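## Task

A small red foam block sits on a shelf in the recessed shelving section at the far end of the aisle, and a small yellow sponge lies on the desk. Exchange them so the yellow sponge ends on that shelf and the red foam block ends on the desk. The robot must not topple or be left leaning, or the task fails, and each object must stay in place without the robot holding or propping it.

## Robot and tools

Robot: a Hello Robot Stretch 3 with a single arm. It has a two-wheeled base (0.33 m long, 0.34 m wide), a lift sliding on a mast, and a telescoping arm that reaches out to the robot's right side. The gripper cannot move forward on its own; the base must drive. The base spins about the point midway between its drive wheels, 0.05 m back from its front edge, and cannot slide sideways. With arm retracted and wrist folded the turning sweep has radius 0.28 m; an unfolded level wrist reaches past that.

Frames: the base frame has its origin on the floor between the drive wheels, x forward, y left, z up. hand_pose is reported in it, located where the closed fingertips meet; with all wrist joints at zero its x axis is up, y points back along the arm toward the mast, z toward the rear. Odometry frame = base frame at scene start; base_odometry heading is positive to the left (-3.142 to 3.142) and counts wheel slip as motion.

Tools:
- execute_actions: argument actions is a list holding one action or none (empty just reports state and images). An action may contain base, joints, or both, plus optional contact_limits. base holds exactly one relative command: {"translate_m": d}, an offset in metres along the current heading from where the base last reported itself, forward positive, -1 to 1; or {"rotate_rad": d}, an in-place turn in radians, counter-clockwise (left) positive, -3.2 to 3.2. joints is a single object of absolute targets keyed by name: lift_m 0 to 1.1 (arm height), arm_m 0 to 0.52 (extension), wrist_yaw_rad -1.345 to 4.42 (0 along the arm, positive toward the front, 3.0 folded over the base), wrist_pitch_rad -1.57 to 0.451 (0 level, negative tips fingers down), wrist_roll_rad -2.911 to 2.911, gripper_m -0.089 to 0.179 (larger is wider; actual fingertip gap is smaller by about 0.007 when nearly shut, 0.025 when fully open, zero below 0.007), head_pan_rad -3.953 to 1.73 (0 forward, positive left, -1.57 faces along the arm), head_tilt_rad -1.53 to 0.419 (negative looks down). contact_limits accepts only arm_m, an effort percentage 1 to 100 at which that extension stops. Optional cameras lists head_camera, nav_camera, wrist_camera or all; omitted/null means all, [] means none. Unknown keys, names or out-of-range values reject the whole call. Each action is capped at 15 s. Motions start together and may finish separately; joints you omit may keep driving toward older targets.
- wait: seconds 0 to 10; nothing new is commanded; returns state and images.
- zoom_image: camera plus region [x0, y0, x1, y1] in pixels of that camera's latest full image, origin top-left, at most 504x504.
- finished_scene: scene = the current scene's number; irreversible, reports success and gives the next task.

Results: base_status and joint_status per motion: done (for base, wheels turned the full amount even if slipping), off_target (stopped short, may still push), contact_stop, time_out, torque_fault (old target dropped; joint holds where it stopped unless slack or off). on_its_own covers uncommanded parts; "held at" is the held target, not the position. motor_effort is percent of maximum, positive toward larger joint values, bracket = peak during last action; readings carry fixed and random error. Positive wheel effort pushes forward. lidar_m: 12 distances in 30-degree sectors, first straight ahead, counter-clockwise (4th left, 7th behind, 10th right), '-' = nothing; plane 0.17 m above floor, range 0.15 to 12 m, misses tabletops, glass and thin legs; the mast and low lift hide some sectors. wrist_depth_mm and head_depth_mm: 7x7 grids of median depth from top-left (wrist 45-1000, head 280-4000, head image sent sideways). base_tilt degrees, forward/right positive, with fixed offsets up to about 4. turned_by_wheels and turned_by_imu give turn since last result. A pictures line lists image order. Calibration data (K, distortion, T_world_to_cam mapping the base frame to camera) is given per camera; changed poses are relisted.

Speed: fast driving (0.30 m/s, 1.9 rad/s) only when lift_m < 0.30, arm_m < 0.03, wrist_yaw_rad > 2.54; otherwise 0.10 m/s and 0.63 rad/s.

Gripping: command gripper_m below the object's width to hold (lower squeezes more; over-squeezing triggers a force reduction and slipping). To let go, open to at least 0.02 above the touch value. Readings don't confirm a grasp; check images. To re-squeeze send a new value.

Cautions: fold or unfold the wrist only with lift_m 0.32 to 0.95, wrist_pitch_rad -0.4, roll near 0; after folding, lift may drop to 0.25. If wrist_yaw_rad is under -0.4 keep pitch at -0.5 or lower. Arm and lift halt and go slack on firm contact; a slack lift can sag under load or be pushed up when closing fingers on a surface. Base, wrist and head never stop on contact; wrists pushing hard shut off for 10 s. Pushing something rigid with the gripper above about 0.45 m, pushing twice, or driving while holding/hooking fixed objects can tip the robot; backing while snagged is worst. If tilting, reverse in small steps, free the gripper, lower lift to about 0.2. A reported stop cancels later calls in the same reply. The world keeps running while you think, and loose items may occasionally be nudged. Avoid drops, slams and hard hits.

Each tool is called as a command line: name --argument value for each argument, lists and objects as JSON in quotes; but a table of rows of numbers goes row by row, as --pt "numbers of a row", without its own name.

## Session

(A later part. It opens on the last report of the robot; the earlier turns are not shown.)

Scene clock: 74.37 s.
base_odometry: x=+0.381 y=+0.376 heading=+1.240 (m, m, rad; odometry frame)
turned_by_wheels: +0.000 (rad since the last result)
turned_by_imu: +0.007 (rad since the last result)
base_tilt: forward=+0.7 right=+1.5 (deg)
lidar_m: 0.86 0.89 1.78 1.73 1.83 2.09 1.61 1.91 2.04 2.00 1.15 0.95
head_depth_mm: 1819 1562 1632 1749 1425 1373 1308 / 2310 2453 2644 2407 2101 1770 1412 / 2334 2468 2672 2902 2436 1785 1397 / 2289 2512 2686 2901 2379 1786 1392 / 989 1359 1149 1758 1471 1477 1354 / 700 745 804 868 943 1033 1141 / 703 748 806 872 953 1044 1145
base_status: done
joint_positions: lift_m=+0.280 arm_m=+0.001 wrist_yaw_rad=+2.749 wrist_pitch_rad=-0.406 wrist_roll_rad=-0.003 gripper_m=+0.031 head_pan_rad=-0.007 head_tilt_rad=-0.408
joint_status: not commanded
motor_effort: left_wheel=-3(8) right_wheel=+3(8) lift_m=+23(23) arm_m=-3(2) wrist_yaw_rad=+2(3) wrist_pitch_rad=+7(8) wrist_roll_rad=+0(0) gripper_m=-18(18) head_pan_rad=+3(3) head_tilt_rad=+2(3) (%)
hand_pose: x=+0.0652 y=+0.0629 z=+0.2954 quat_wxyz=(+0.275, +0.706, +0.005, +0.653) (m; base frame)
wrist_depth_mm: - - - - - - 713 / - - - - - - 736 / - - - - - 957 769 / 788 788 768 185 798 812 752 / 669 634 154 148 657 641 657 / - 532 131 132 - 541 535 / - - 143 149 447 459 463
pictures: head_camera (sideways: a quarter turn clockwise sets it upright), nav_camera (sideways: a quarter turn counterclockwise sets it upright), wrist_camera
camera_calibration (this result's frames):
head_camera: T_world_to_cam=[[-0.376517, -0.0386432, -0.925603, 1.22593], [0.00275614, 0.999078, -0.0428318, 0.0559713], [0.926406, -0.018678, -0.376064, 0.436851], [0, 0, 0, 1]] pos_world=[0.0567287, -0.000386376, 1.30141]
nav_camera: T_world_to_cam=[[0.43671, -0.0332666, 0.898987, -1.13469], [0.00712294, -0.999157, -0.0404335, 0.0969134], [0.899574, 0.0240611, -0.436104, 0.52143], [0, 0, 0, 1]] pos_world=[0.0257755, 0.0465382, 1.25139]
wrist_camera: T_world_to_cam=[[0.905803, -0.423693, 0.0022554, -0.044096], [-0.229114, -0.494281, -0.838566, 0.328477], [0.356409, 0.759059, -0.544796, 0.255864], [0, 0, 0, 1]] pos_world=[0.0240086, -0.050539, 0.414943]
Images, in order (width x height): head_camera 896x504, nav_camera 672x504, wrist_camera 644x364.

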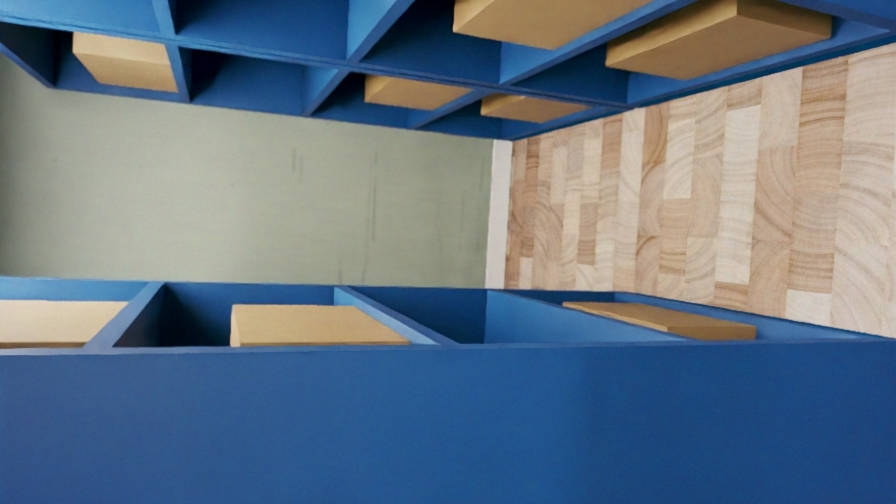

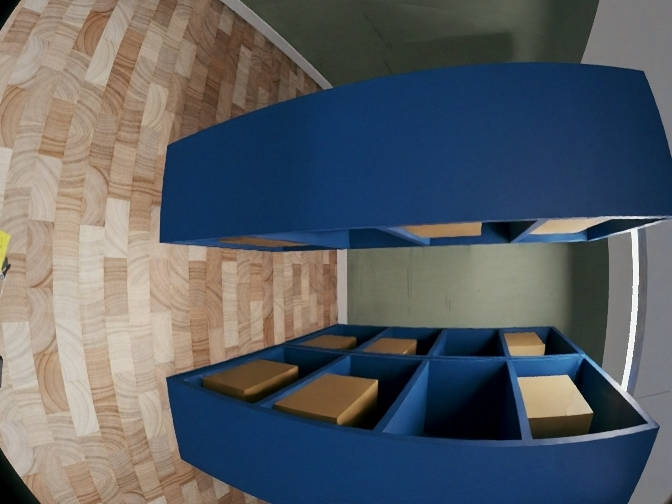

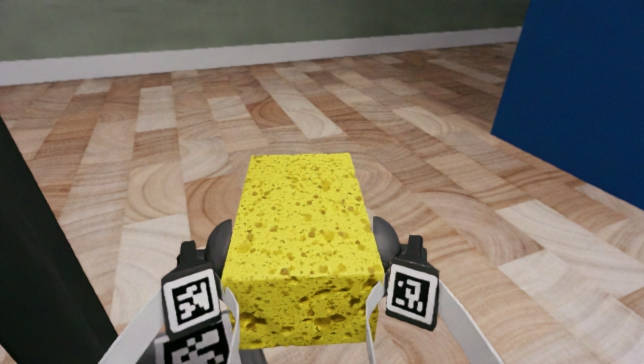

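execute_actions --actions '[{"base":{"rotate_rad":-0.45}}]' --cameras '[]'

execute_actions --actions '[{"base":{"translate_m":0.48}}]' --cameras '[]'

execute_actions --actions '[{"base":{"rotate_rad":0.435},"joints":{"head_tilt_rad":-0.8}}]' --cameras '["head_camera","nav_camera"]'

Scene clock: 82.37 s.
base_odometry: x=+0.381 y=+0.376 heading=+0.790 (m, m, rad; odometry frame)
turned_by_wheels: -0.450 (rad since the last result)
turned_by_imu: -0.452 (rad since the last result)
base_tilt: forward=+0.7 right=+1.8 (deg)
lidar_m: 0.96 0.86 0.91 1.76 1.74 1.87 2.07 1.60 1.91 2.02 2.00 1.08
head_depth_mm: 864 933 1021 1124 1259 1668 1413 / 823 891 965 1059 1158 1303 1379 / 804 851 918 994 1097 1214 1326 / 1006 1689 1747 1266 1236 1401 1319 / 1480 1627 1711 1845 2000 1699 1392 / 2065 2453 2560 2759 2341 1745 1375 / 2202 2380 2541 2732 2334 1714 1382
base_status: done
joint_positions: lift_m=+0.280 arm_m=+0.001 wrist_yaw_rad=+2.749 wrist_pitch_rad=-0.406 wrist_roll_rad=-0.003 gripper_m=+0.031 head_pan_rad=-0.007 head_tilt_rad=-0.408
joint_status: not commanded
motor_effort: left_wheel=+2(11) right_wheel=-2(7) lift_m=+22(24) arm_m=-2(2) wrist_yaw_rad=+2(1) wrist_pitch_rad=+7(8) wrist_roll_rad=+0(0) gripper_m=-19(19) head_pan_rad=+3(4) head_tilt_rad=+3(2) (%)
hand_pose: x=+0.0652 y=+0.0629 z=+0.2954 quat_wxyz=(+0.275, +0.706, +0.005, +0.653) (m; base frame)
wrist_depth_mm: - - - - 878 786 - / - - - - 946 - - / - - - - 966 960 - / 803 792 769 184 807 822 810 / 662 641 155 148 667 643 646 / - 532 131 132 - 539 536 / - - 143 149 448 464 462
pictures: none
No camera images: the call's "cameras" was empty. Leave "cameras" out to get every camera's image.

Scene clock: 85.77 s.
base_odometry: x=+0.719 y=+0.717 heading=+0.790 (m, m, rad; odometry frame)
turned_by_wheels: +0.000 (rad since the last result)
turned_by_imu: +0.003 (rad since the last result)
base_tilt: forward=+0.9 right=+1.7 (deg)
lidar_m: 0.48 1.00 0.54 0.66 1.93 2.08 2.07 2.49 2.22 1.85 1.82 0.51
head_depth_mm: 383 414 452 496 553 621 712 / 373 398 428 467 517 576 653 / 482 1266 1331 717 514 560 615 / 576 1245 1324 885 831 773 810 / 775 1189 1264 1132 1064 1141 1236 / 1090 1195 1305 1647 1908 1663 1386 / 1829 1964 2103 2275 2355 1742 1377
base_status: done
joint_positions: lift_m=+0.280 arm_m=+0.001 wrist_yaw_rad=+2.749 wrist_pitch_rad=-0.406 wrist_roll_rad=-0.003 gripper_m=+0.031 head_pan_rad=-0.007 head_tilt_rad=-0.408
joint_status: not commanded
motor_effort: left_wheel=+2(10) right_wheel=-2(5) lift_m=+23(24) arm_m=-3(2) wrist_yaw_rad=+2(1) wrist_pitch_rad=+8(7) wrist_roll_rad=+0(0) gripper_m=-18(18) head_pan_rad=+4(4) head_tilt_rad=+2(3) (%)
hand_pose: x=+0.0652 y=+0.0629 z=+0.2954 quat_wxyz=(+0.275, +0.706, +0.005, +0.653) (m; base frame)
wrist_depth_mm: - - 652 818 831 - - / - - 726 897 942 - - / - - 826 775 962 - - / 794 813 754 184 803 819 817 / 672 645 154 148 657 656 641 / - 534 131 132 - 541 538 / - - 143 149 448 463 463
pictures: none
No camera images: the call's "cameras" was empty. Leave "cameras" out to get every camera's image.

Scene clock: 87.10 s.
base_odometry: x=+0.719 y=+0.717 heading=+1.225 (m, m, rad; odometry frame)
turned_by_wheels: +0.435 (rad since the last result)
turned_by_imu: +0.437 (rad since the last result)
base_tilt: forward=+0.7 right=+1.7 (deg)
lidar_m: 1.30 0.54 0.60 1.92 2.02 2.55 2.07 2.21 1.87 1.83 0.55 0.48
head_depth_mm: 1049 941 984 830 812 794 1081 / 1798 1451 1393 1285 1228 1183 1098 / 1931 2218 2382 1929 1573 1308 1139 / 1933 2217 2405 1905 1557 1319 1132 / 1948 2249 2425 1905 1556 1312 1141 / 1914 2096 1412 1581 1466 1301 1130 / 1047 1238 1353 1128 1213 1223 1102
base_status: done
joint_positions: lift_m=+0.280 arm_m=+0.001 wrist_yaw_rad=+2.749 wrist_pitch_rad=-0.406 wrist_roll_rad=-0.003 gripper_m=+0.031 head_pan_rad=-0.007 head_tilt_rad=-0.790
joint_status: all done
motor_effort: left_wheel=-3(9) right_wheel=+3(9) lift_m=+23(23) arm_m=-3(3) wrist_yaw_rad=+2(1) wrist_pitch_rad=+7(7) wrist_roll_rad=+0(0) gripper_m=-18(18) head_pan_rad=+4(3) head_tilt_rad=-5(22) (%)
hand_pose: x=+0.0652 y=+0.0629 z=+0.2954 quat_wxyz=(+0.275, +0.706, +0.005, +0.653) (m; base frame)
wrist_depth_mm: - - - - 574 727 658 / - - - - 595 764 711 / - - - 994 638 783 801 / 788 797 769 184 682 732 809 / 657 632 155 148 657 653 649 / - 532 131 132 - 538 543 / - - 143 149 446 457 467
pictures: head_camera (sideways: a quarter turn clockwise sets it upright), nav_camera (sideways: a quarter turn counterclockwise sets it upright)
camera_calibration (this result's frames):
head_camera: T_world_to_cam=[[-0.694748, -0.0364944, -0.718326, 0.957607], [-0.0130136, 0.999186, -0.0381769, 0.0499869], [0.719135, -0.0171753, -0.694658, 0.85262], [0, 0, 0, 1]] pos_world=[0.0527974, -0.000354965, 1.28206]
nav_camera: T_world_to_cam=[[0.74063, -0.0353119, 0.670984, -0.839317], [-0.00889383, -0.999046, -0.0427599, 0.100019], [0.671854, 0.0257016, -0.740238, 0.918471], [0, 0, 0, 1]] pos_world=[0.0054346, 0.0466793, 1.24733]
Images, in order (width x height): head_camera 896x504, nav_camera 672x504.

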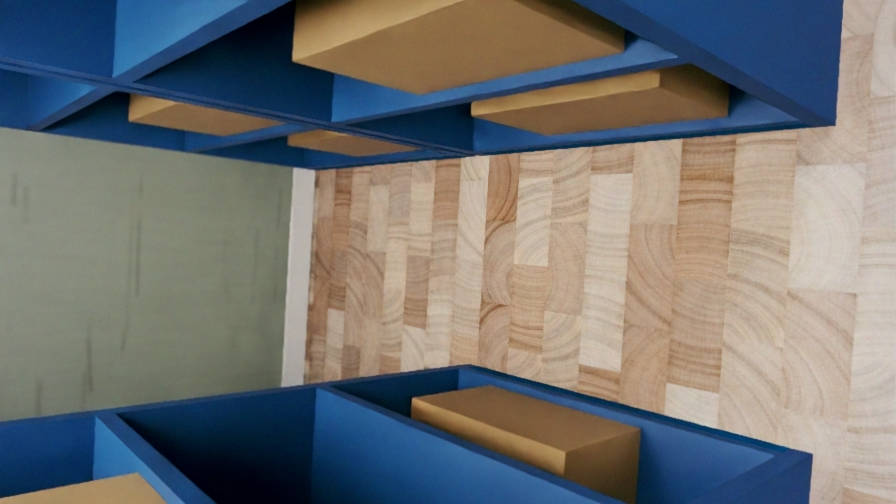

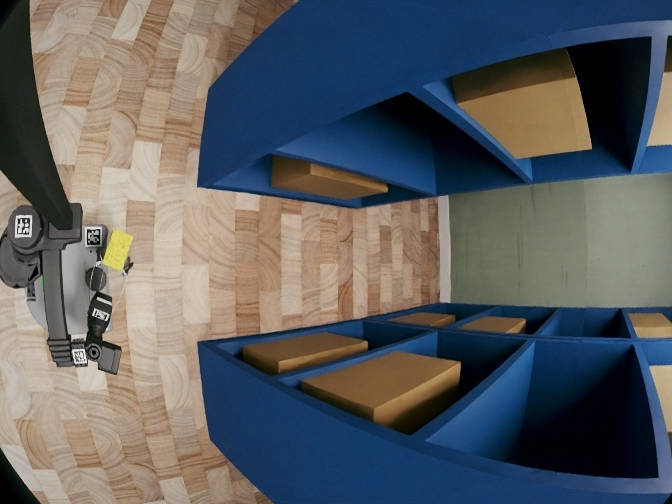

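execute_actions --actions '[{"base":{"translate_m":1.0}}]' --cameras '[]'

execute_actions --actions '[{"base":{"translate_m":0.7},"joints":{"head_pan_rad":1.5,"head_tilt_rad":-0.6}}]' --cameras '["head_camera","nav_camera"]'

Scene clock: 95.30 s.
base_odometry: x=+1.058 y=+1.657 heading=+1.225 (m, m, rad; odometry frame)
turned_by_wheels: +0.000 (rad since the last result)
turned_by_imu: +0.007 (rad since the last result)
base_tilt: forward=+0.8 right=+1.6 (deg)
lidar_m: 1.26 0.43 0.34 0.33 0.35 0.64 3.17 0.43 0.32 0.31 0.40 0.45
head_depth_mm: 1024 1134 1277 970 919 926 845 / 1043 1193 1357 1596 1475 1242 1096 / 1055 1201 1386 1669 1570 1322 1126 / 1055 1209 1411 1685 1555 1308 1139 / 1066 1223 1414 1690 1541 1313 1127 / 1073 1220 1422 1707 1536 1312 1126 / 1077 1243 1448 1719 1545 1303 1106
base_status: done
joint_positions: lift_m=+0.280 arm_m=+0.001 wrist_yaw_rad=+2.749 wrist_pitch_rad=-0.406 wrist_roll_rad=-0.003 gripper_m=+0.031 head_pan_rad=-0.007 head_tilt_rad=-0.791
joint_status: not commanded
motor_effort: left_wheel=-3(8) right_wheel=+3(8) lift_m=+23(23) arm_m=-3(4) wrist_yaw_rad=+1(2) wrist_pitch_rad=+7(8) wrist_roll_rad=+0(0) gripper_m=-18(19) head_pan_rad=+4(4) head_tilt_rad=-4(4) (%)
hand_pose: x=+0.0652 y=+0.0629 z=+0.2954 quat_wxyz=(+0.275, +0.706, +0.006, +0.653) (m; base frame)
wrist_depth_mm: 486 497 505 575 430 - - / 316 336 368 557 481 - - / 333 362 398 601 945 - - / 358 389 416 184 737 806 811 / 388 422 155 148 648 650 648 / - 435 131 132 - 539 535 / - - 143 149 447 462 461
pictures: none
No camera images: the call's "cameras" was empty. Leave "cameras" out to get every camera's image.

Scene clock: 99.40 s.
base_odometry: x=+1.296 y=+2.316 heading=+1.224 (m, m, rad; odometry frame)
turned_by_wheels: +0.000 (rad since the last result)
turned_by_imu: +0.005 (rad since the last result)
base_tilt: forward=+0.6 right=+1.7 (deg)
lidar_m: 0.56 0.59 0.77 0.76 0.52 0.48 1.15 0.46 0.35 0.35 0.36 0.58
head_depth_mm: 986 1082 881 1307 1102 1286 1229 / 983 1092 872 1332 1094 1400 1229 / 977 1088 800 1323 1081 1186 1233 / 972 1082 847 1316 1115 1186 1228 / 975 1080 838 1313 1115 1181 1216 / 978 1078 886 1318 1099 1253 1220 / 942 1010 876 1045 1015 1171 1209
base_status: done
joint_positions: lift_m=+0.280 arm_m=+0.001 wrist_yaw_rad=+2.749 wrist_pitch_rad=-0.406 wrist_roll_rad=-0.003 gripper_m=+0.031 head_pan_rad=+1.493 head_tilt_rad=-0.606
joint_status: all done
motor_effort: left_wheel=-3(9) right_wheel=+3(8) lift_m=+23(24) arm_m=-3(3) wrist_yaw_rad=+2(3) wrist_pitch_rad=+7(8) wrist_roll_rad=+0(0) gripper_m=-18(18) head_pan_rad=+3(41) head_tilt_rad=+2(15) (%)
hand_pose: x=+0.0652 y=+0.0629 z=+0.2954 quat_wxyz=(+0.275, +0.706, +0.006, +0.653) (m; base frame)
wrist_depth_mm: 659 682 759 - 839 598 468 / 708 730 798 - 876 619 480 / 764 778 858 956 898 642 493 / 742 787 769 184 808 657 504 / 670 637 155 148 654 620 524 / - 530 131 132 - 541 510 / - - 143 149 445 458 462
pictures: head_camera (sideways: a quarter turn clockwise sets it upright), nav_camera (sideways: a quarter turn counterclockwise sets it upright)
camera_calibration (this result's frames):
head_camera: T_world_to_cam=[[-0.00178512, -0.552963, -0.833204, 1.10312], [-0.99702, 0.0652466, -0.0411654, 0.0598897], [0.0771267, 0.830647, -0.551432, 0.670222], [0, 0, 0, 1]] pos_world=[0.00998839, 0.0493619, 1.29117]
nav_camera: T_world_to_cam=[[0.0772804, 0.601483, 0.795139, -0.997082], [0.996505, -0.0719659, -0.0424127, 0.0934441], [0.0317124, 0.795638, -0.604942, 0.746398], [0, 0, 0, 1]] pos_world=[-0.0397328, 0.0125905, 1.24831]
Images, in order (width x height): head_camera 896x504, nav_camera 672x504.

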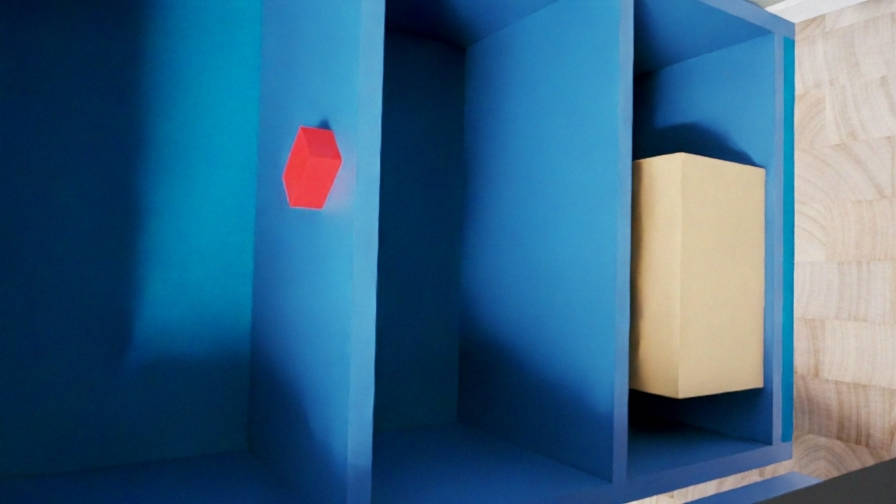

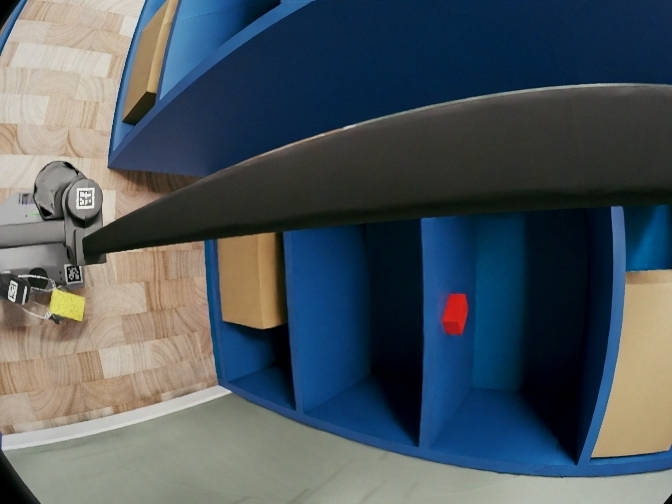

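execute_actions --actions '[{"base":{"rotate_rad":3.09},"joints":{"head_pan_rad":-1.57,"head_tilt_rad":-0.4}}]' --cameras '[]'

execute_actions --actions '[{"joints":{"lift_m":0.94}}]' --cameras '[]'

execute_actions --actions '[{"joints":{"wrist_yaw_rad":0}}]' --cameras '[]'

execute_actions --actions '[{"joints":{"lift_m":1.05,"arm_m":0.2}}]'

Scene clock: 107.33 s.
base_odometry: x=+1.296 y=+2.316 heading=-1.969 (m, m, rad; odometry frame)
turned_by_wheels: +3.090 (rad since the last result)
turned_by_imu: +3.105 (rad since the last result)
base_tilt: forward=+0.6 right=+1.7 (deg)
lidar_m: 1.28 0.46 0.36 0.34 0.36 0.58 0.56 0.58 0.79 0.76 0.55 0.48
head_depth_mm: 609 1061 1146 919 1307 1062 1250 / 606 1064 1141 838 1319 1047 1243 / 634 1066 1144 830 1310 1047 1038 / 784 1067 1150 879 1303 1040 1042 / 810 1069 1152 872 1309 1036 1043 / 835 1070 1145 930 1281 1028 1227 / 741 860 885 845 933 946 1057
base_status: done
joint_positions: lift_m=+0.280 arm_m=+0.001 wrist_yaw_rad=+2.749 wrist_pitch_rad=-0.406 wrist_roll_rad=-0.003 gripper_m=+0.031 head_pan_rad=-1.563 head_tilt_rad=-0.408
joint_status: all done
motor_effort: left_wheel=-3(10) right_wheel=+2(10) lift_m=+23(23) arm_m=-3(3) wrist_yaw_rad=+1(2) wrist_pitch_rad=+7(7) wrist_roll_rad=+0(0) gripper_m=-18(18) head_pan_rad=-4(42) head_tilt_rad=+3(16) (%)
hand_pose: x=+0.0652 y=+0.0629 z=+0.2954 quat_wxyz=(+0.275, +0.706, +0.006, +0.653) (m; base frame)
wrist_depth_mm: 491 492 501 510 453 708 653 / 319 345 385 437 487 742 711 / 336 373 418 475 534 771 828 / 361 400 431 184 598 729 806 / 396 433 155 148 634 644 652 / - 450 130 132 - 536 539 / - - 143 148 447 462 464
pictures: none
No camera images: the call's "cameras" was empty. Leave "cameras" out to get every camera's image.

Scene clock: 114.17 s.
base_odometry: x=+1.296 y=+2.316 heading=-1.969 (m, m, rad; odometry frame)
turned_by_wheels: +0.000 (rad since the last result)
turned_by_imu: +0.000 (rad since the last result)
base_tilt: forward=+0.7 right=+1.6 (deg)
lidar_m: 1.28 0.46 0.36 0.34 0.36 0.58 0.56 0.58 0.78 0.76 0.55 0.48
head_depth_mm: 610 1056 1136 919 1304 1059 - / 605 1060 1146 839 1308 1051 1313 / 634 1061 1143 835 1308 1044 1059 / 781 1066 1148 881 1303 1038 1080 / 809 1071 1153 872 1317 1031 1100 / 833 1072 1135 931 1277 1028 1229 / 741 856 883 844 932 943 1055
base_status: not commanded
joint_positions: lift_m=+0.940 arm_m=+0.001 wrist_yaw_rad=+2.749 wrist_pitch_rad=-0.406 wrist_roll_rad=-0.003 gripper_m=+0.031 head_pan_rad=-1.563 head_tilt_rad=-0.408
joint_status: all done
motor_effort: left_wheel=-3(3) right_wheel=+3(3) lift_m=+29(32) arm_m=-3(3) wrist_yaw_rad=+2(2) wrist_pitch_rad=+8(7) wrist_roll_rad=+0(0) gripper_m=-18(18) head_pan_rad=-4(4) head_tilt_rad=+3(3) (%)
hand_pose: x=+0.0652 y=+0.0629 z=+0.9551 quat_wxyz=(+0.275, +0.706, +0.006, +0.653) (m; base frame)
wrist_depth_mm: 593 595 609 561 456 631 657 / 315 341 378 421 487 948 - / 703 749 691 678 551 821 824 / 519 519 496 185 610 866 974 / 433 444 154 148 784 896 - / - 462 131 132 - - - / - 553 587 149 - - -
pictures: none
No camera images: the call's "cameras" was empty. Leave "cameras" out to get every camera's image.

Scene clock: 116.57 s.
base_odometry: x=+1.296 y=+2.316 heading=-1.969 (m, m, rad; odometry frame)
turned_by_wheels: +0.000 (rad since the last result)
turned_by_imu: +0.000 (rad since the last result)
base_tilt: forward=+0.8 right=+1.7 (deg)
lidar_m: 1.29 0.46 0.36 0.34 0.36 0.58 0.56 0.58 0.79 0.76 0.54 0.48
head_depth_mm: 609 1067 1140 921 1300 1060 - / 605 1063 1135 838 1307 1048 1322 / 638 1062 1145 833 1318 1088 - / 781 1067 1151 883 1302 468 - / 807 1068 1152 867 1317 1030 1050 / 833 1070 1131 925 1280 1029 1221 / 739 863 884 850 935 946 1054
base_status: not commanded
joint_positions: lift_m=+0.940 arm_m=+0.001 wrist_yaw_rad=+0.002 wrist_pitch_rad=-0.406 wrist_roll_rad=-0.003 gripper_m=+0.031 head_pan_rad=-1.563 head_tilt_rad=-0.408
joint_status: all done
motor_effort: left_wheel=-3(3) right_wheel=+2(3) lift_m=+30(29) arm_m=-3(3) wrist_yaw_rad=-3(2) wrist_pitch_rad=+8(8) wrist_roll_rad=+0(0) gripper_m=-18(18) head_pan_rad=-4(4) head_tilt_rad=+3(2) (%)
hand_pose: x=-0.0210 y=-0.3716 z=+0.9551 quat_wxyz=(+0.694, +0.144, -0.691, -0.142) (m; base frame)
wrist_depth_mm: 463 605 618 541 520 634 536 / 482 617 957 961 984 751 555 / 528 706 - - - 868 586 / 544 711 997 185 - 864 616 / 552 760 154 148 881 802 649 / 550 720 131 132 - 792 647 / 545 765 870 149 - 861 659
pictures: none
No camera images: the call's "cameras" was empty. Leave "cameras" out to get every camera's image.

Scene clock: 119.27 s.
base_odometry: x=+1.296 y=+2.316 heading=-1.969 (m, m, rad; odometry frame)
turned_by_wheels: +0.000 (rad since the last result)
turned_by_imu: +0.000 (rad since the last result)
base_tilt: forward=+0.8 right=+1.8 (deg)
lidar_m: 1.29 0.46 0.36 0.34 0.36 0.58 0.56 0.58 0.78 0.76 0.55 0.48
head_depth_mm: 610 1064 1114 999 1299 1057 1256 / 605 1065 - - 1313 1054 1248 / 634 1063 1119 - 1317 1049 1038 / 783 1069 1130 914 1315 1043 1045 / 812 1069 1151 865 1320 1036 1047 / 835 1071 1138 928 1276 1028 1218 / 742 861 883 844 935 948 1058
base_status: not commanded
joint_positions: lift_m=+1.050 arm_m=+0.200 wrist_yaw_rad=+0.001 wrist_pitch_rad=-0.407 wrist_roll_rad=-0.003 gripper_m=+0.031 head_pan_rad=-1.563 head_tilt_rad=-0.408
joint_status: all done
motor_effort: left_wheel=-3(3) right_wheel=+3(2) lift_m=+29(30) arm_m=+5(4) wrist_yaw_rad=-1(2) wrist_pitch_rad=+8(8) wrist_roll_rad=+0(0) gripper_m=-18(18) head_pan_rad=-4(4) head_tilt_rad=+2(3) (%)
hand_pose: x=-0.0213 y=-0.5705 z=+1.0650 quat_wxyz=(+0.694, +0.144, -0.691, -0.143) (m; base frame)
wrist_depth_mm: 475 668 696 703 704 711 574 / 472 659 718 726 738 745 580 / 453 491 494 498 415 495 497 / 370 370 353 184 372 376 379 / 442 651 154 148 965 861 582 / 464 646 131 132 - 806 589 / 501 640 678 149 713 727 584
pictures: head_camera (sideways: a quarter turn clockwise sets it upright), nav_camera (sideways: a quarter turn counterclockwise sets it upright), wrist_camera
camera_calibration (this result's frames):
head_camera: T_world_to_cam=[[-0.0441452, 0.376313, -0.92544, 1.22369], [0.999012, 0.0118651, -0.04283, 0.0498918], [-0.00513708, -0.926417, -0.376465, 0.443055], [0, 0, 0, 1]] pos_world=[0.00645366, -0.0506287, 1.30138]
nav_camera: T_world_to_cam=[[-0.0268772, -0.437538, 0.898798, -1.13162], [-0.998946, -0.0217082, -0.0404396, 0.103058], [0.0372051, -0.898938, -0.436494, 0.527197], [0, 0, 0, 1]] pos_world=[0.0529206, -0.0189713, 1.25138]
wrist_camera: T_world_to_cam=[[-0.999041, 0.0437339, 0.002275, -0.00977667], [0.0219373, 0.544736, -0.838321, 1.23879], [-0.0379023, -0.837467, -0.545172, 0.26798], [0, 0, 0, 1]] pos_world=[-0.026786, -0.449963, 1.18462]
Images, in order (width x height): head_camera 896x504, nav_camera 672x504, wrist_camera 644x364.

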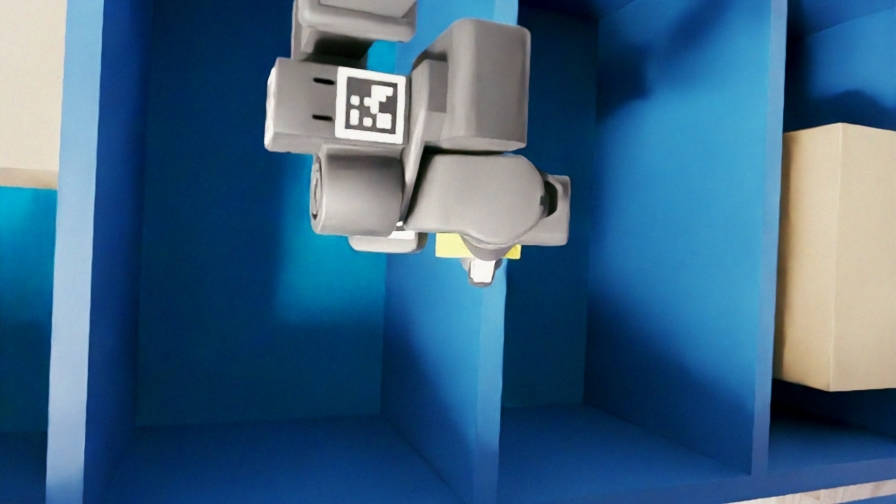

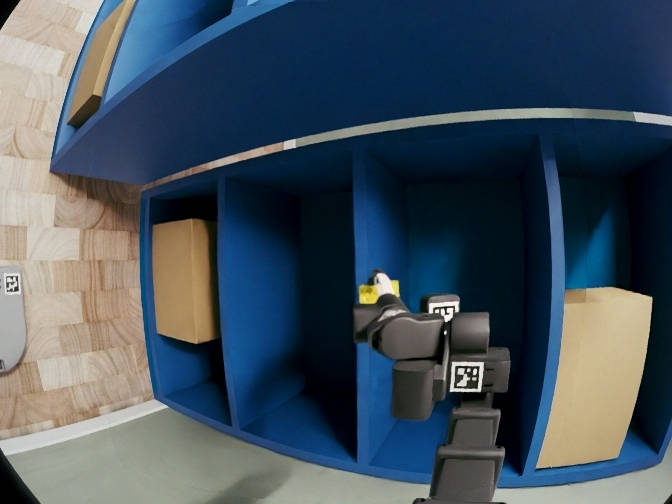

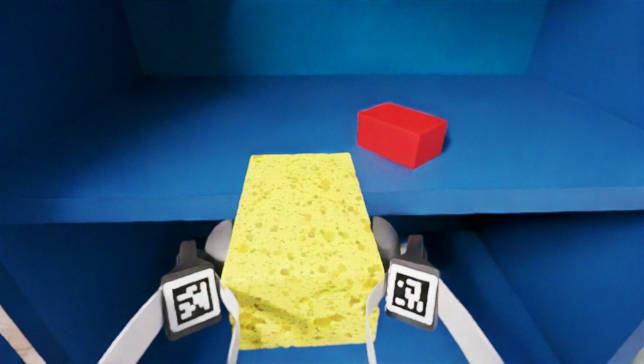

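execute_actions --actions '[{"base":{"translate_m":0.1},"joints":{"arm_m":0.5}}]' --cameras '[]'

execute_actions --actions '[{"joints":{"lift_m":1.002}}]' --cameras '[]'

execute_actions --actions '[{"joints":{"gripper_m":0.16}}]' --cameras '["wrist_camera"]'

execute_actions --actions '[{"joints":{"arm_m":0.3}}]' --cameras '[]'

execute_actions --actions '[{"base":{"translate_m":-0.22}}]' --cameras '["wrist_camera"]'

Scene clock: 127.63 s.
base_odometry: x=+1.257 y=+2.224 heading=-1.969 (m, m, rad; odometry frame)
turned_by_wheels: +0.000 (rad since the last result)
turned_by_imu: +0.000 (rad since the last result)
base_tilt: forward=+0.7 right=+1.8 (deg)
lidar_m: 1.19 0.68 0.36 0.34 0.36 0.69 0.66 0.69 0.78 0.75 0.40 0.40
head_depth_mm: 609 1053 - 830 1314 1058 1289 / 657 1067 1164 839 1300 1044 1036 / 759 1066 - 885 1312 1048 1038 / 786 1064 1147 817 1317 1037 1043 / 813 1067 1146 867 1311 1031 1086 / 700 864 893 845 964 957 1054 / 609 666 699 757 795 840 861
base_status: done
joint_positions: lift_m=+1.050 arm_m=+0.500 wrist_yaw_rad=+0.001 wrist_pitch_rad=-0.407 wrist_roll_rad=-0.003 gripper_m=+0.031 head_pan_rad=-1.563 head_tilt_rad=-0.408
joint_status: all done
motor_effort: left_wheel=-4(5) right_wheel=+2(7) lift_m=+30(29) arm_m=+5(6) wrist_yaw_rad=-1(0) wrist_pitch_rad=+8(8) wrist_roll_rad=+0(0) gripper_m=-18(18) head_pan_rad=-3(4) head_tilt_rad=+3(3) (%)
hand_pose: x=-0.0214 y=-0.8705 z=+1.0650 quat_wxyz=(+0.694, +0.144, -0.691, -0.143) (m; base frame)
wrist_depth_mm: 336 402 408 411 414 421 427 / 332 433 441 443 453 457 465 / 330 458 463 469 479 483 491 / 328 369 354 184 373 370 373 / 294 296 155 148 304 298 300 / 247 248 131 132 - 250 249 / 212 212 202 148 208 214 208
pictures: none
No camera images: the call's "cameras" was empty. Leave "cameras" out to get every camera's image.

Scene clock: 128.90 s.
base_odometry: x=+1.257 y=+2.224 heading=-1.969 (m, m, rad; odometry frame)
turned_by_wheels: +0.000 (rad since the last result)
turned_by_imu: +0.000 (rad since the last result)
base_tilt: forward=+0.7 right=+1.8 (deg)
lidar_m: 1.19 0.68 0.36 0.34 0.36 0.69 0.66 0.69 0.78 0.76 0.40 0.40
head_depth_mm: 608 1057 1130 - 1303 1058 1293 / 655 1064 1124 836 1309 1049 1035 / 760 1062 1117 823 1303 1049 1039 / 788 1067 1129 818 1310 1041 1041 / 812 1063 1148 871 1320 1032 1086 / 698 863 897 844 972 954 1050 / 609 667 702 758 795 841 858
base_status: not commanded
joint_positions: lift_m=+1.002 arm_m=+0.500 wrist_yaw_rad=+0.001 wrist_pitch_rad=-0.407 wrist_roll_rad=-0.003 gripper_m=+0.031 head_pan_rad=-1.563 head_tilt_rad=-0.408
joint_status: all done
motor_effort: left_wheel=-3(4) right_wheel=+3(3) lift_m=+23(25) arm_m=+5(5) wrist_yaw_rad=-2(1) wrist_pitch_rad=+8(8) wrist_roll_rad=+0(0) gripper_m=-18(18) head_pan_rad=-4(4) head_tilt_rad=+4(3) (%)
hand_pose: x=-0.0214 y=-0.8705 z=+1.0173 quat_wxyz=(+0.694, +0.144, -0.691, -0.143) (m; base frame)
wrist_depth_mm: 333 402 407 413 415 422 427 / 331 433 439 446 451 456 465 / 326 367 366 372 372 374 372 / 277 278 266 184 282 281 282 / 224 224 154 148 229 226 226 / 187 187 131 132 - 188 189 / 161 160 152 149 157 162 162
pictures: none
No camera images: the call's "cameras" was empty. Leave "cameras" out to get every camera's image.

Scene clock: 130.70 s.
base_odometry: x=+1.257 y=+2.224 heading=-1.969 (m, m, rad; odometry frame)
turned_by_wheels: +0.000 (rad since the last result)
turned_by_imu: +0.000 (rad since the last result)
base_tilt: forward=+0.7 right=+1.6 (deg)
lidar_m: 1.19 0.68 0.36 0.34 0.36 0.69 0.66 0.69 0.78 0.76 0.40 0.40
head_depth_mm: 609 1064 1128 - 1307 1058 1290 / 658 1066 1122 834 1308 1050 1031 / 763 1065 1116 819 1312 1048 1045 / 786 1065 1132 814 1304 1040 1048 / 810 1069 1150 867 1305 1036 1083 / 700 869 891 844 966 950 1060 / 609 664 703 759 797 841 862
base_status: not commanded
joint_positions: lift_m=+1.002 arm_m=+0.500 wrist_yaw_rad=+0.001 wrist_pitch_rad=-0.407 wrist_roll_rad=-0.003 gripper_m=+0.160 head_pan_rad=-1.563 head_tilt_rad=-0.408
joint_status: all done
motor_effort: left_wheel=-2(3) right_wheel=+2(2) lift_m=+23(23) arm_m=+4(5) wrist_yaw_rad=+0(0) wrist_pitch_rad=+8(8) wrist_roll_rad=+0(0) gripper_m=+0(96) head_pan_rad=-4(4) head_tilt_rad=+3(3) (%)
hand_pose: x=-0.0214 y=-0.8705 z=+1.0173 quat_wxyz=(+0.694, +0.144, -0.691, -0.143) (m; base frame)
wrist_depth_mm: 334 405 407 410 414 418 428 / 334 431 435 445 451 456 460 / 324 366 371 370 369 372 374 / 276 278 265 196 280 283 282 / 224 231 208 156 225 235 227 / - 187 140 135 188 - 189 / - 161 153 150 162 158 162
pictures: wrist_camera
camera_calibration (this result's frames):
wrist_camera: T_world_to_cam=[[-0.999034, 0.043878, 0.00227491, 0.00354509], [0.0220159, 0.544732, -0.838321, 1.36221], [-0.0380231, -0.837461, -0.545172, -0.00927263], [0, 0, 0, 1]] pos_world=[-0.0268012, -0.74996, 1.1369]
Images, in order (width x height): wrist_camera 644x364.

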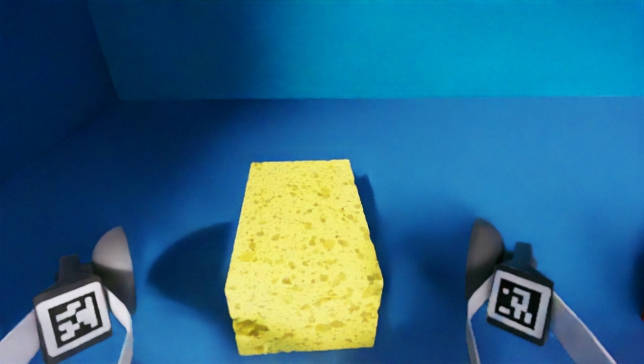

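Scene clock: 133.40 s.
base_odometry: x=+1.257 y=+2.224 heading=-1.969 (m, m, rad; odometry frame)
turned_by_wheels: +0.000 (rad since the last result)
turned_by_imu: +0.000 (rad since the last result)
base_tilt: forward=+0.7 right=+1.9 (deg)
lidar_m: 1.19 0.68 0.36 0.34 0.36 0.69 0.66 0.69 0.79 0.76 0.40 0.40
head_depth_mm: 608 1057 1129 - 1316 1055 1303 / 655 1065 1133 - 1302 1059 1039 / 761 1069 1130 - 1311 1044 1040 / 786 1073 1154 877 1302 1037 1044 / 811 1065 1152 873 1311 1032 1081 / 700 858 895 843 965 952 1061 / 607 667 699 754 798 840 861
base_status: not commanded
joint_positions: lift_m=+1.002 arm_m=+0.300 wrist_yaw_rad=+0.001 wrist_pitch_rad=-0.407 wrist_roll_rad=-0.003 gripper_m=+0.160 head_pan_rad=-1.563 head_tilt_rad=-0.408
joint_status: all done
motor_effort: left_wheel=-2(3) right_wheel=+3(2) lift_m=+23(24) arm_m=-3(2) wrist_yaw_rad=-1(0) wrist_pitch_rad=+8(8) wrist_roll_rad=+0(0) gripper_m=+0(0) head_pan_rad=-4(3) head_tilt_rad=+3(3) (%)
hand_pose: x=-0.0214 y=-0.6711 z=+1.0173 quat_wxyz=(+0.694, +0.144, -0.691, -0.143) (m; base frame)
wrist_depth_mm: 336 502 595 597 602 614 613 / 332 467 547 505 555 552 556 / 324 368 370 321 374 312 301 / 278 277 279 282 282 282 284 / 244 244 245 250 254 254 264 / 304 553 787 797 781 - 700 / - 534 668 670 667 655 651
pictures: none
No camera images: the call's "cameras" was empty. Leave "cameras" out to get every camera's image.

Scene clock: 136.53 s.
base_odometry: x=+1.342 y=+2.426 heading=-1.969 (m, m, rad; odometry frame)
turned_by_wheels: +0.000 (rad since the last result)
turned_by_imu: -0.001 (rad since the last result)
base_tilt: forward=+0.6 right=+1.9 (deg)
lidar_m: 1.41 0.49 0.36 0.34 0.56 0.46 0.44 0.46 0.63 0.76 0.72 0.58
head_depth_mm: 608 1055 1111 - 1121 1015 1057 / 604 1068 1120 - 1307 1050 1290 / 606 1062 1134 - 1305 1053 1245 / 606 1066 1145 856 1319 1034 1044 / 809 1065 1151 871 1314 1027 1046 / 835 1074 1148 862 1313 1022 1051 / 864 1066 1147 916 1241 1016 1182
base_status: done
joint_positions: lift_m=+1.002 arm_m=+0.300 wrist_yaw_rad=+0.001 wrist_pitch_rad=-0.407 wrist_roll_rad=-0.003 gripper_m=+0.160 head_pan_rad=-1.563 head_tilt_rad=-0.408
joint_status: not commanded
motor_effort: left_wheel=-2(6) right_wheel=+3(3) lift_m=+22(23) arm_m=-3(3) wrist_yaw_rad=-1(0) wrist_pitch_rad=+8(7) wrist_roll_rad=+0(0) gripper_m=+0(0) head_pan_rad=-5(4) head_tilt_rad=+3(3) (%)
hand_pose: x=-0.0214 y=-0.6711 z=+1.0173 quat_wxyz=(+0.694, +0.144, -0.691, -0.143) (m; base frame)
wrist_depth_mm: 577 589 595 600 605 597 431 / 540 546 548 549 552 557 434 / 303 346 348 278 370 376 372 / 279 280 279 276 282 284 284 / 243 242 246 249 253 254 262 / 584 778 783 784 783 - 438 / - 666 661 664 669 646 420
pictures: wrist_camera
camera_calibration (this result's frames):
wrist_camera: T_world_to_cam=[[-0.999034, 0.0438783, 0.00227483, -0.00520395], [0.0220161, 0.544732, -0.838321, 1.25359], [-0.0380232, -0.837461, -0.545172, 0.157716], [0, 0, 0, 1]] pos_world=[-0.0268012, -0.550561, 1.1369]
Images, in order (width x height): wrist_camera 644x364.

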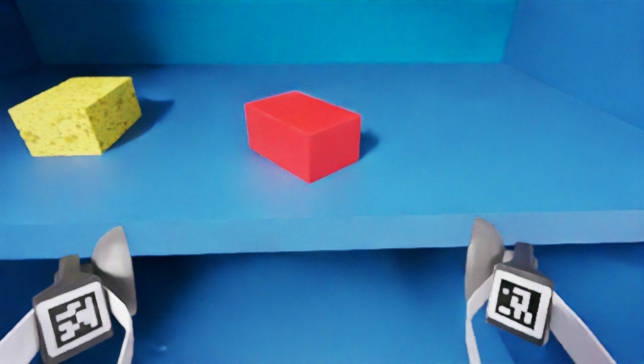

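execute_actions --actions '[{"base":{"translate_m":-0.1},"joints":{"lift_m":1.08}}]' --cameras '[]'

execute_actions --actions '[{"joints":{"wrist_yaw_rad":0.5,"arm_m":0.485}}]' --cameras '["wrist_camera"]'

Scene clock: 141.67 s.
base_odometry: x=+1.381 y=+2.518 heading=-1.969 (m, m, rad; odometry frame)
turned_by_wheels: +0.000 (rad since the last result)
turned_by_imu: +0.000 (rad since the last result)
base_tilt: forward=+0.8 right=+1.8 (deg)
lidar_m: 1.17 0.49 0.36 0.36 0.44 0.36 0.34 0.36 0.49 0.76 0.79 0.67
head_depth_mm: 610 871 902 803 840 883 920 / 606 1050 - 840 1231 1014 1122 / 606 1051 - 798 1315 1045 1279 / 608 1072 1151 813 1310 1035 1207 / 607 1072 1144 807 1313 1035 1053 / 689 1067 1150 924 1318 1026 1047 / 857 1077 1148 849 1314 1015 1047
base_status: done
joint_positions: lift_m=+1.080 arm_m=+0.300 wrist_yaw_rad=+0.001 wrist_pitch_rad=-0.407 wrist_roll_rad=-0.003 gripper_m=+0.160 head_pan_rad=-1.563 head_tilt_rad=-0.408
joint_status: all done
motor_effort: left_wheel=-2(8) right_wheel=+2(5) lift_m=+29(31) arm_m=-4(2) wrist_yaw_rad=+0(2) wrist_pitch_rad=+8(8) wrist_roll_rad=+0(0) gripper_m=+1(0) head_pan_rad=-3(4) head_tilt_rad=+4(3) (%)
hand_pose: x=-0.0214 y=-0.6711 z=+1.0951 quat_wxyz=(+0.694, +0.144, -0.691, -0.143) (m; base frame)
wrist_depth_mm: 585 594 599 602 616 458 312 / 627 635 642 650 656 464 313 / 566 566 567 572 569 461 316 / 384 428 389 430 431 413 316 / 341 343 320 343 345 360 317 / 296 287 291 296 297 - 303 / - 730 732 753 725 506 336
pictures: none
No camera images: the call's "cameras" was empty. Leave "cameras" out to get every camera's image.

Scene clock: 144.27 s.
base_odometry: x=+1.381 y=+2.518 heading=-1.969 (m, m, rad; odometry frame)
turned_by_wheels: +0.000 (rad since the last result)
turned_by_imu: +0.000 (rad since the last result)
base_tilt: forward=+0.8 right=+1.8 (deg)
lidar_m: 1.17 0.49 0.36 0.36 0.44 0.36 0.34 0.36 0.49 0.76 0.79 0.67
head_depth_mm: 608 879 870 804 839 885 924 / 605 1052 1153 902 1232 1015 1124 / 606 1051 1167 892 1316 1045 1281 / 607 1065 1120 822 1310 1034 1204 / 610 1072 1153 809 1324 1036 1042 / 689 1071 1150 925 1321 1023 1042 / 862 1075 1154 846 1312 1016 1049
base_status: not commanded
joint_positions: lift_m=+1.080 arm_m=+0.485 wrist_yaw_rad=+0.499 wrist_pitch_rad=-0.407 wrist_roll_rad=-0.003 gripper_m=+0.160 head_pan_rad=-1.563 head_tilt_rad=-0.408
joint_status: all done
motor_effort: left_wheel=-2(2) right_wheel=+3(2) lift_m=+29(29) arm_m=+4(5) wrist_yaw_rad=+1(3) wrist_pitch_rad=+8(8) wrist_roll_rad=+0(0) gripper_m=+1(0) head_pan_rad=-3(4) head_tilt_rad=+2(3) (%)
hand_pose: x=+0.0865 y=-0.8280 z=+1.0951 quat_wxyz=(+0.708, +0.309, -0.634, +0.033) (m; base frame)
wrist_depth_mm: 440 544 546 487 428 389 352 / 456 572 608 527 467 415 376 / 467 538 567 542 502 446 404 / 421 341 426 428 429 430 409 / 331 310 342 344 346 360 344 / 294 285 286 229 288 - 289 / - 245 245 197 246 242 247
pictures: wrist_camera
camera_calibration (this result's frames):
wrist_camera: T_world_to_cam=[[-0.898598, -0.438767, 0.00227496, -0.29904], [-0.240919, 0.489057, -0.838321, 1.37852], [0.366715, -0.753861, -0.545172, 0.106958], [0, 0, 0, 1]] pos_world=[0.0241719, -0.724753, 1.21463]
Images, in order (width x height): wrist_camera 644x364.

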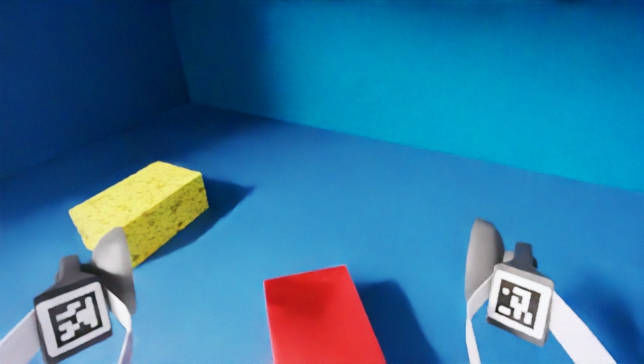

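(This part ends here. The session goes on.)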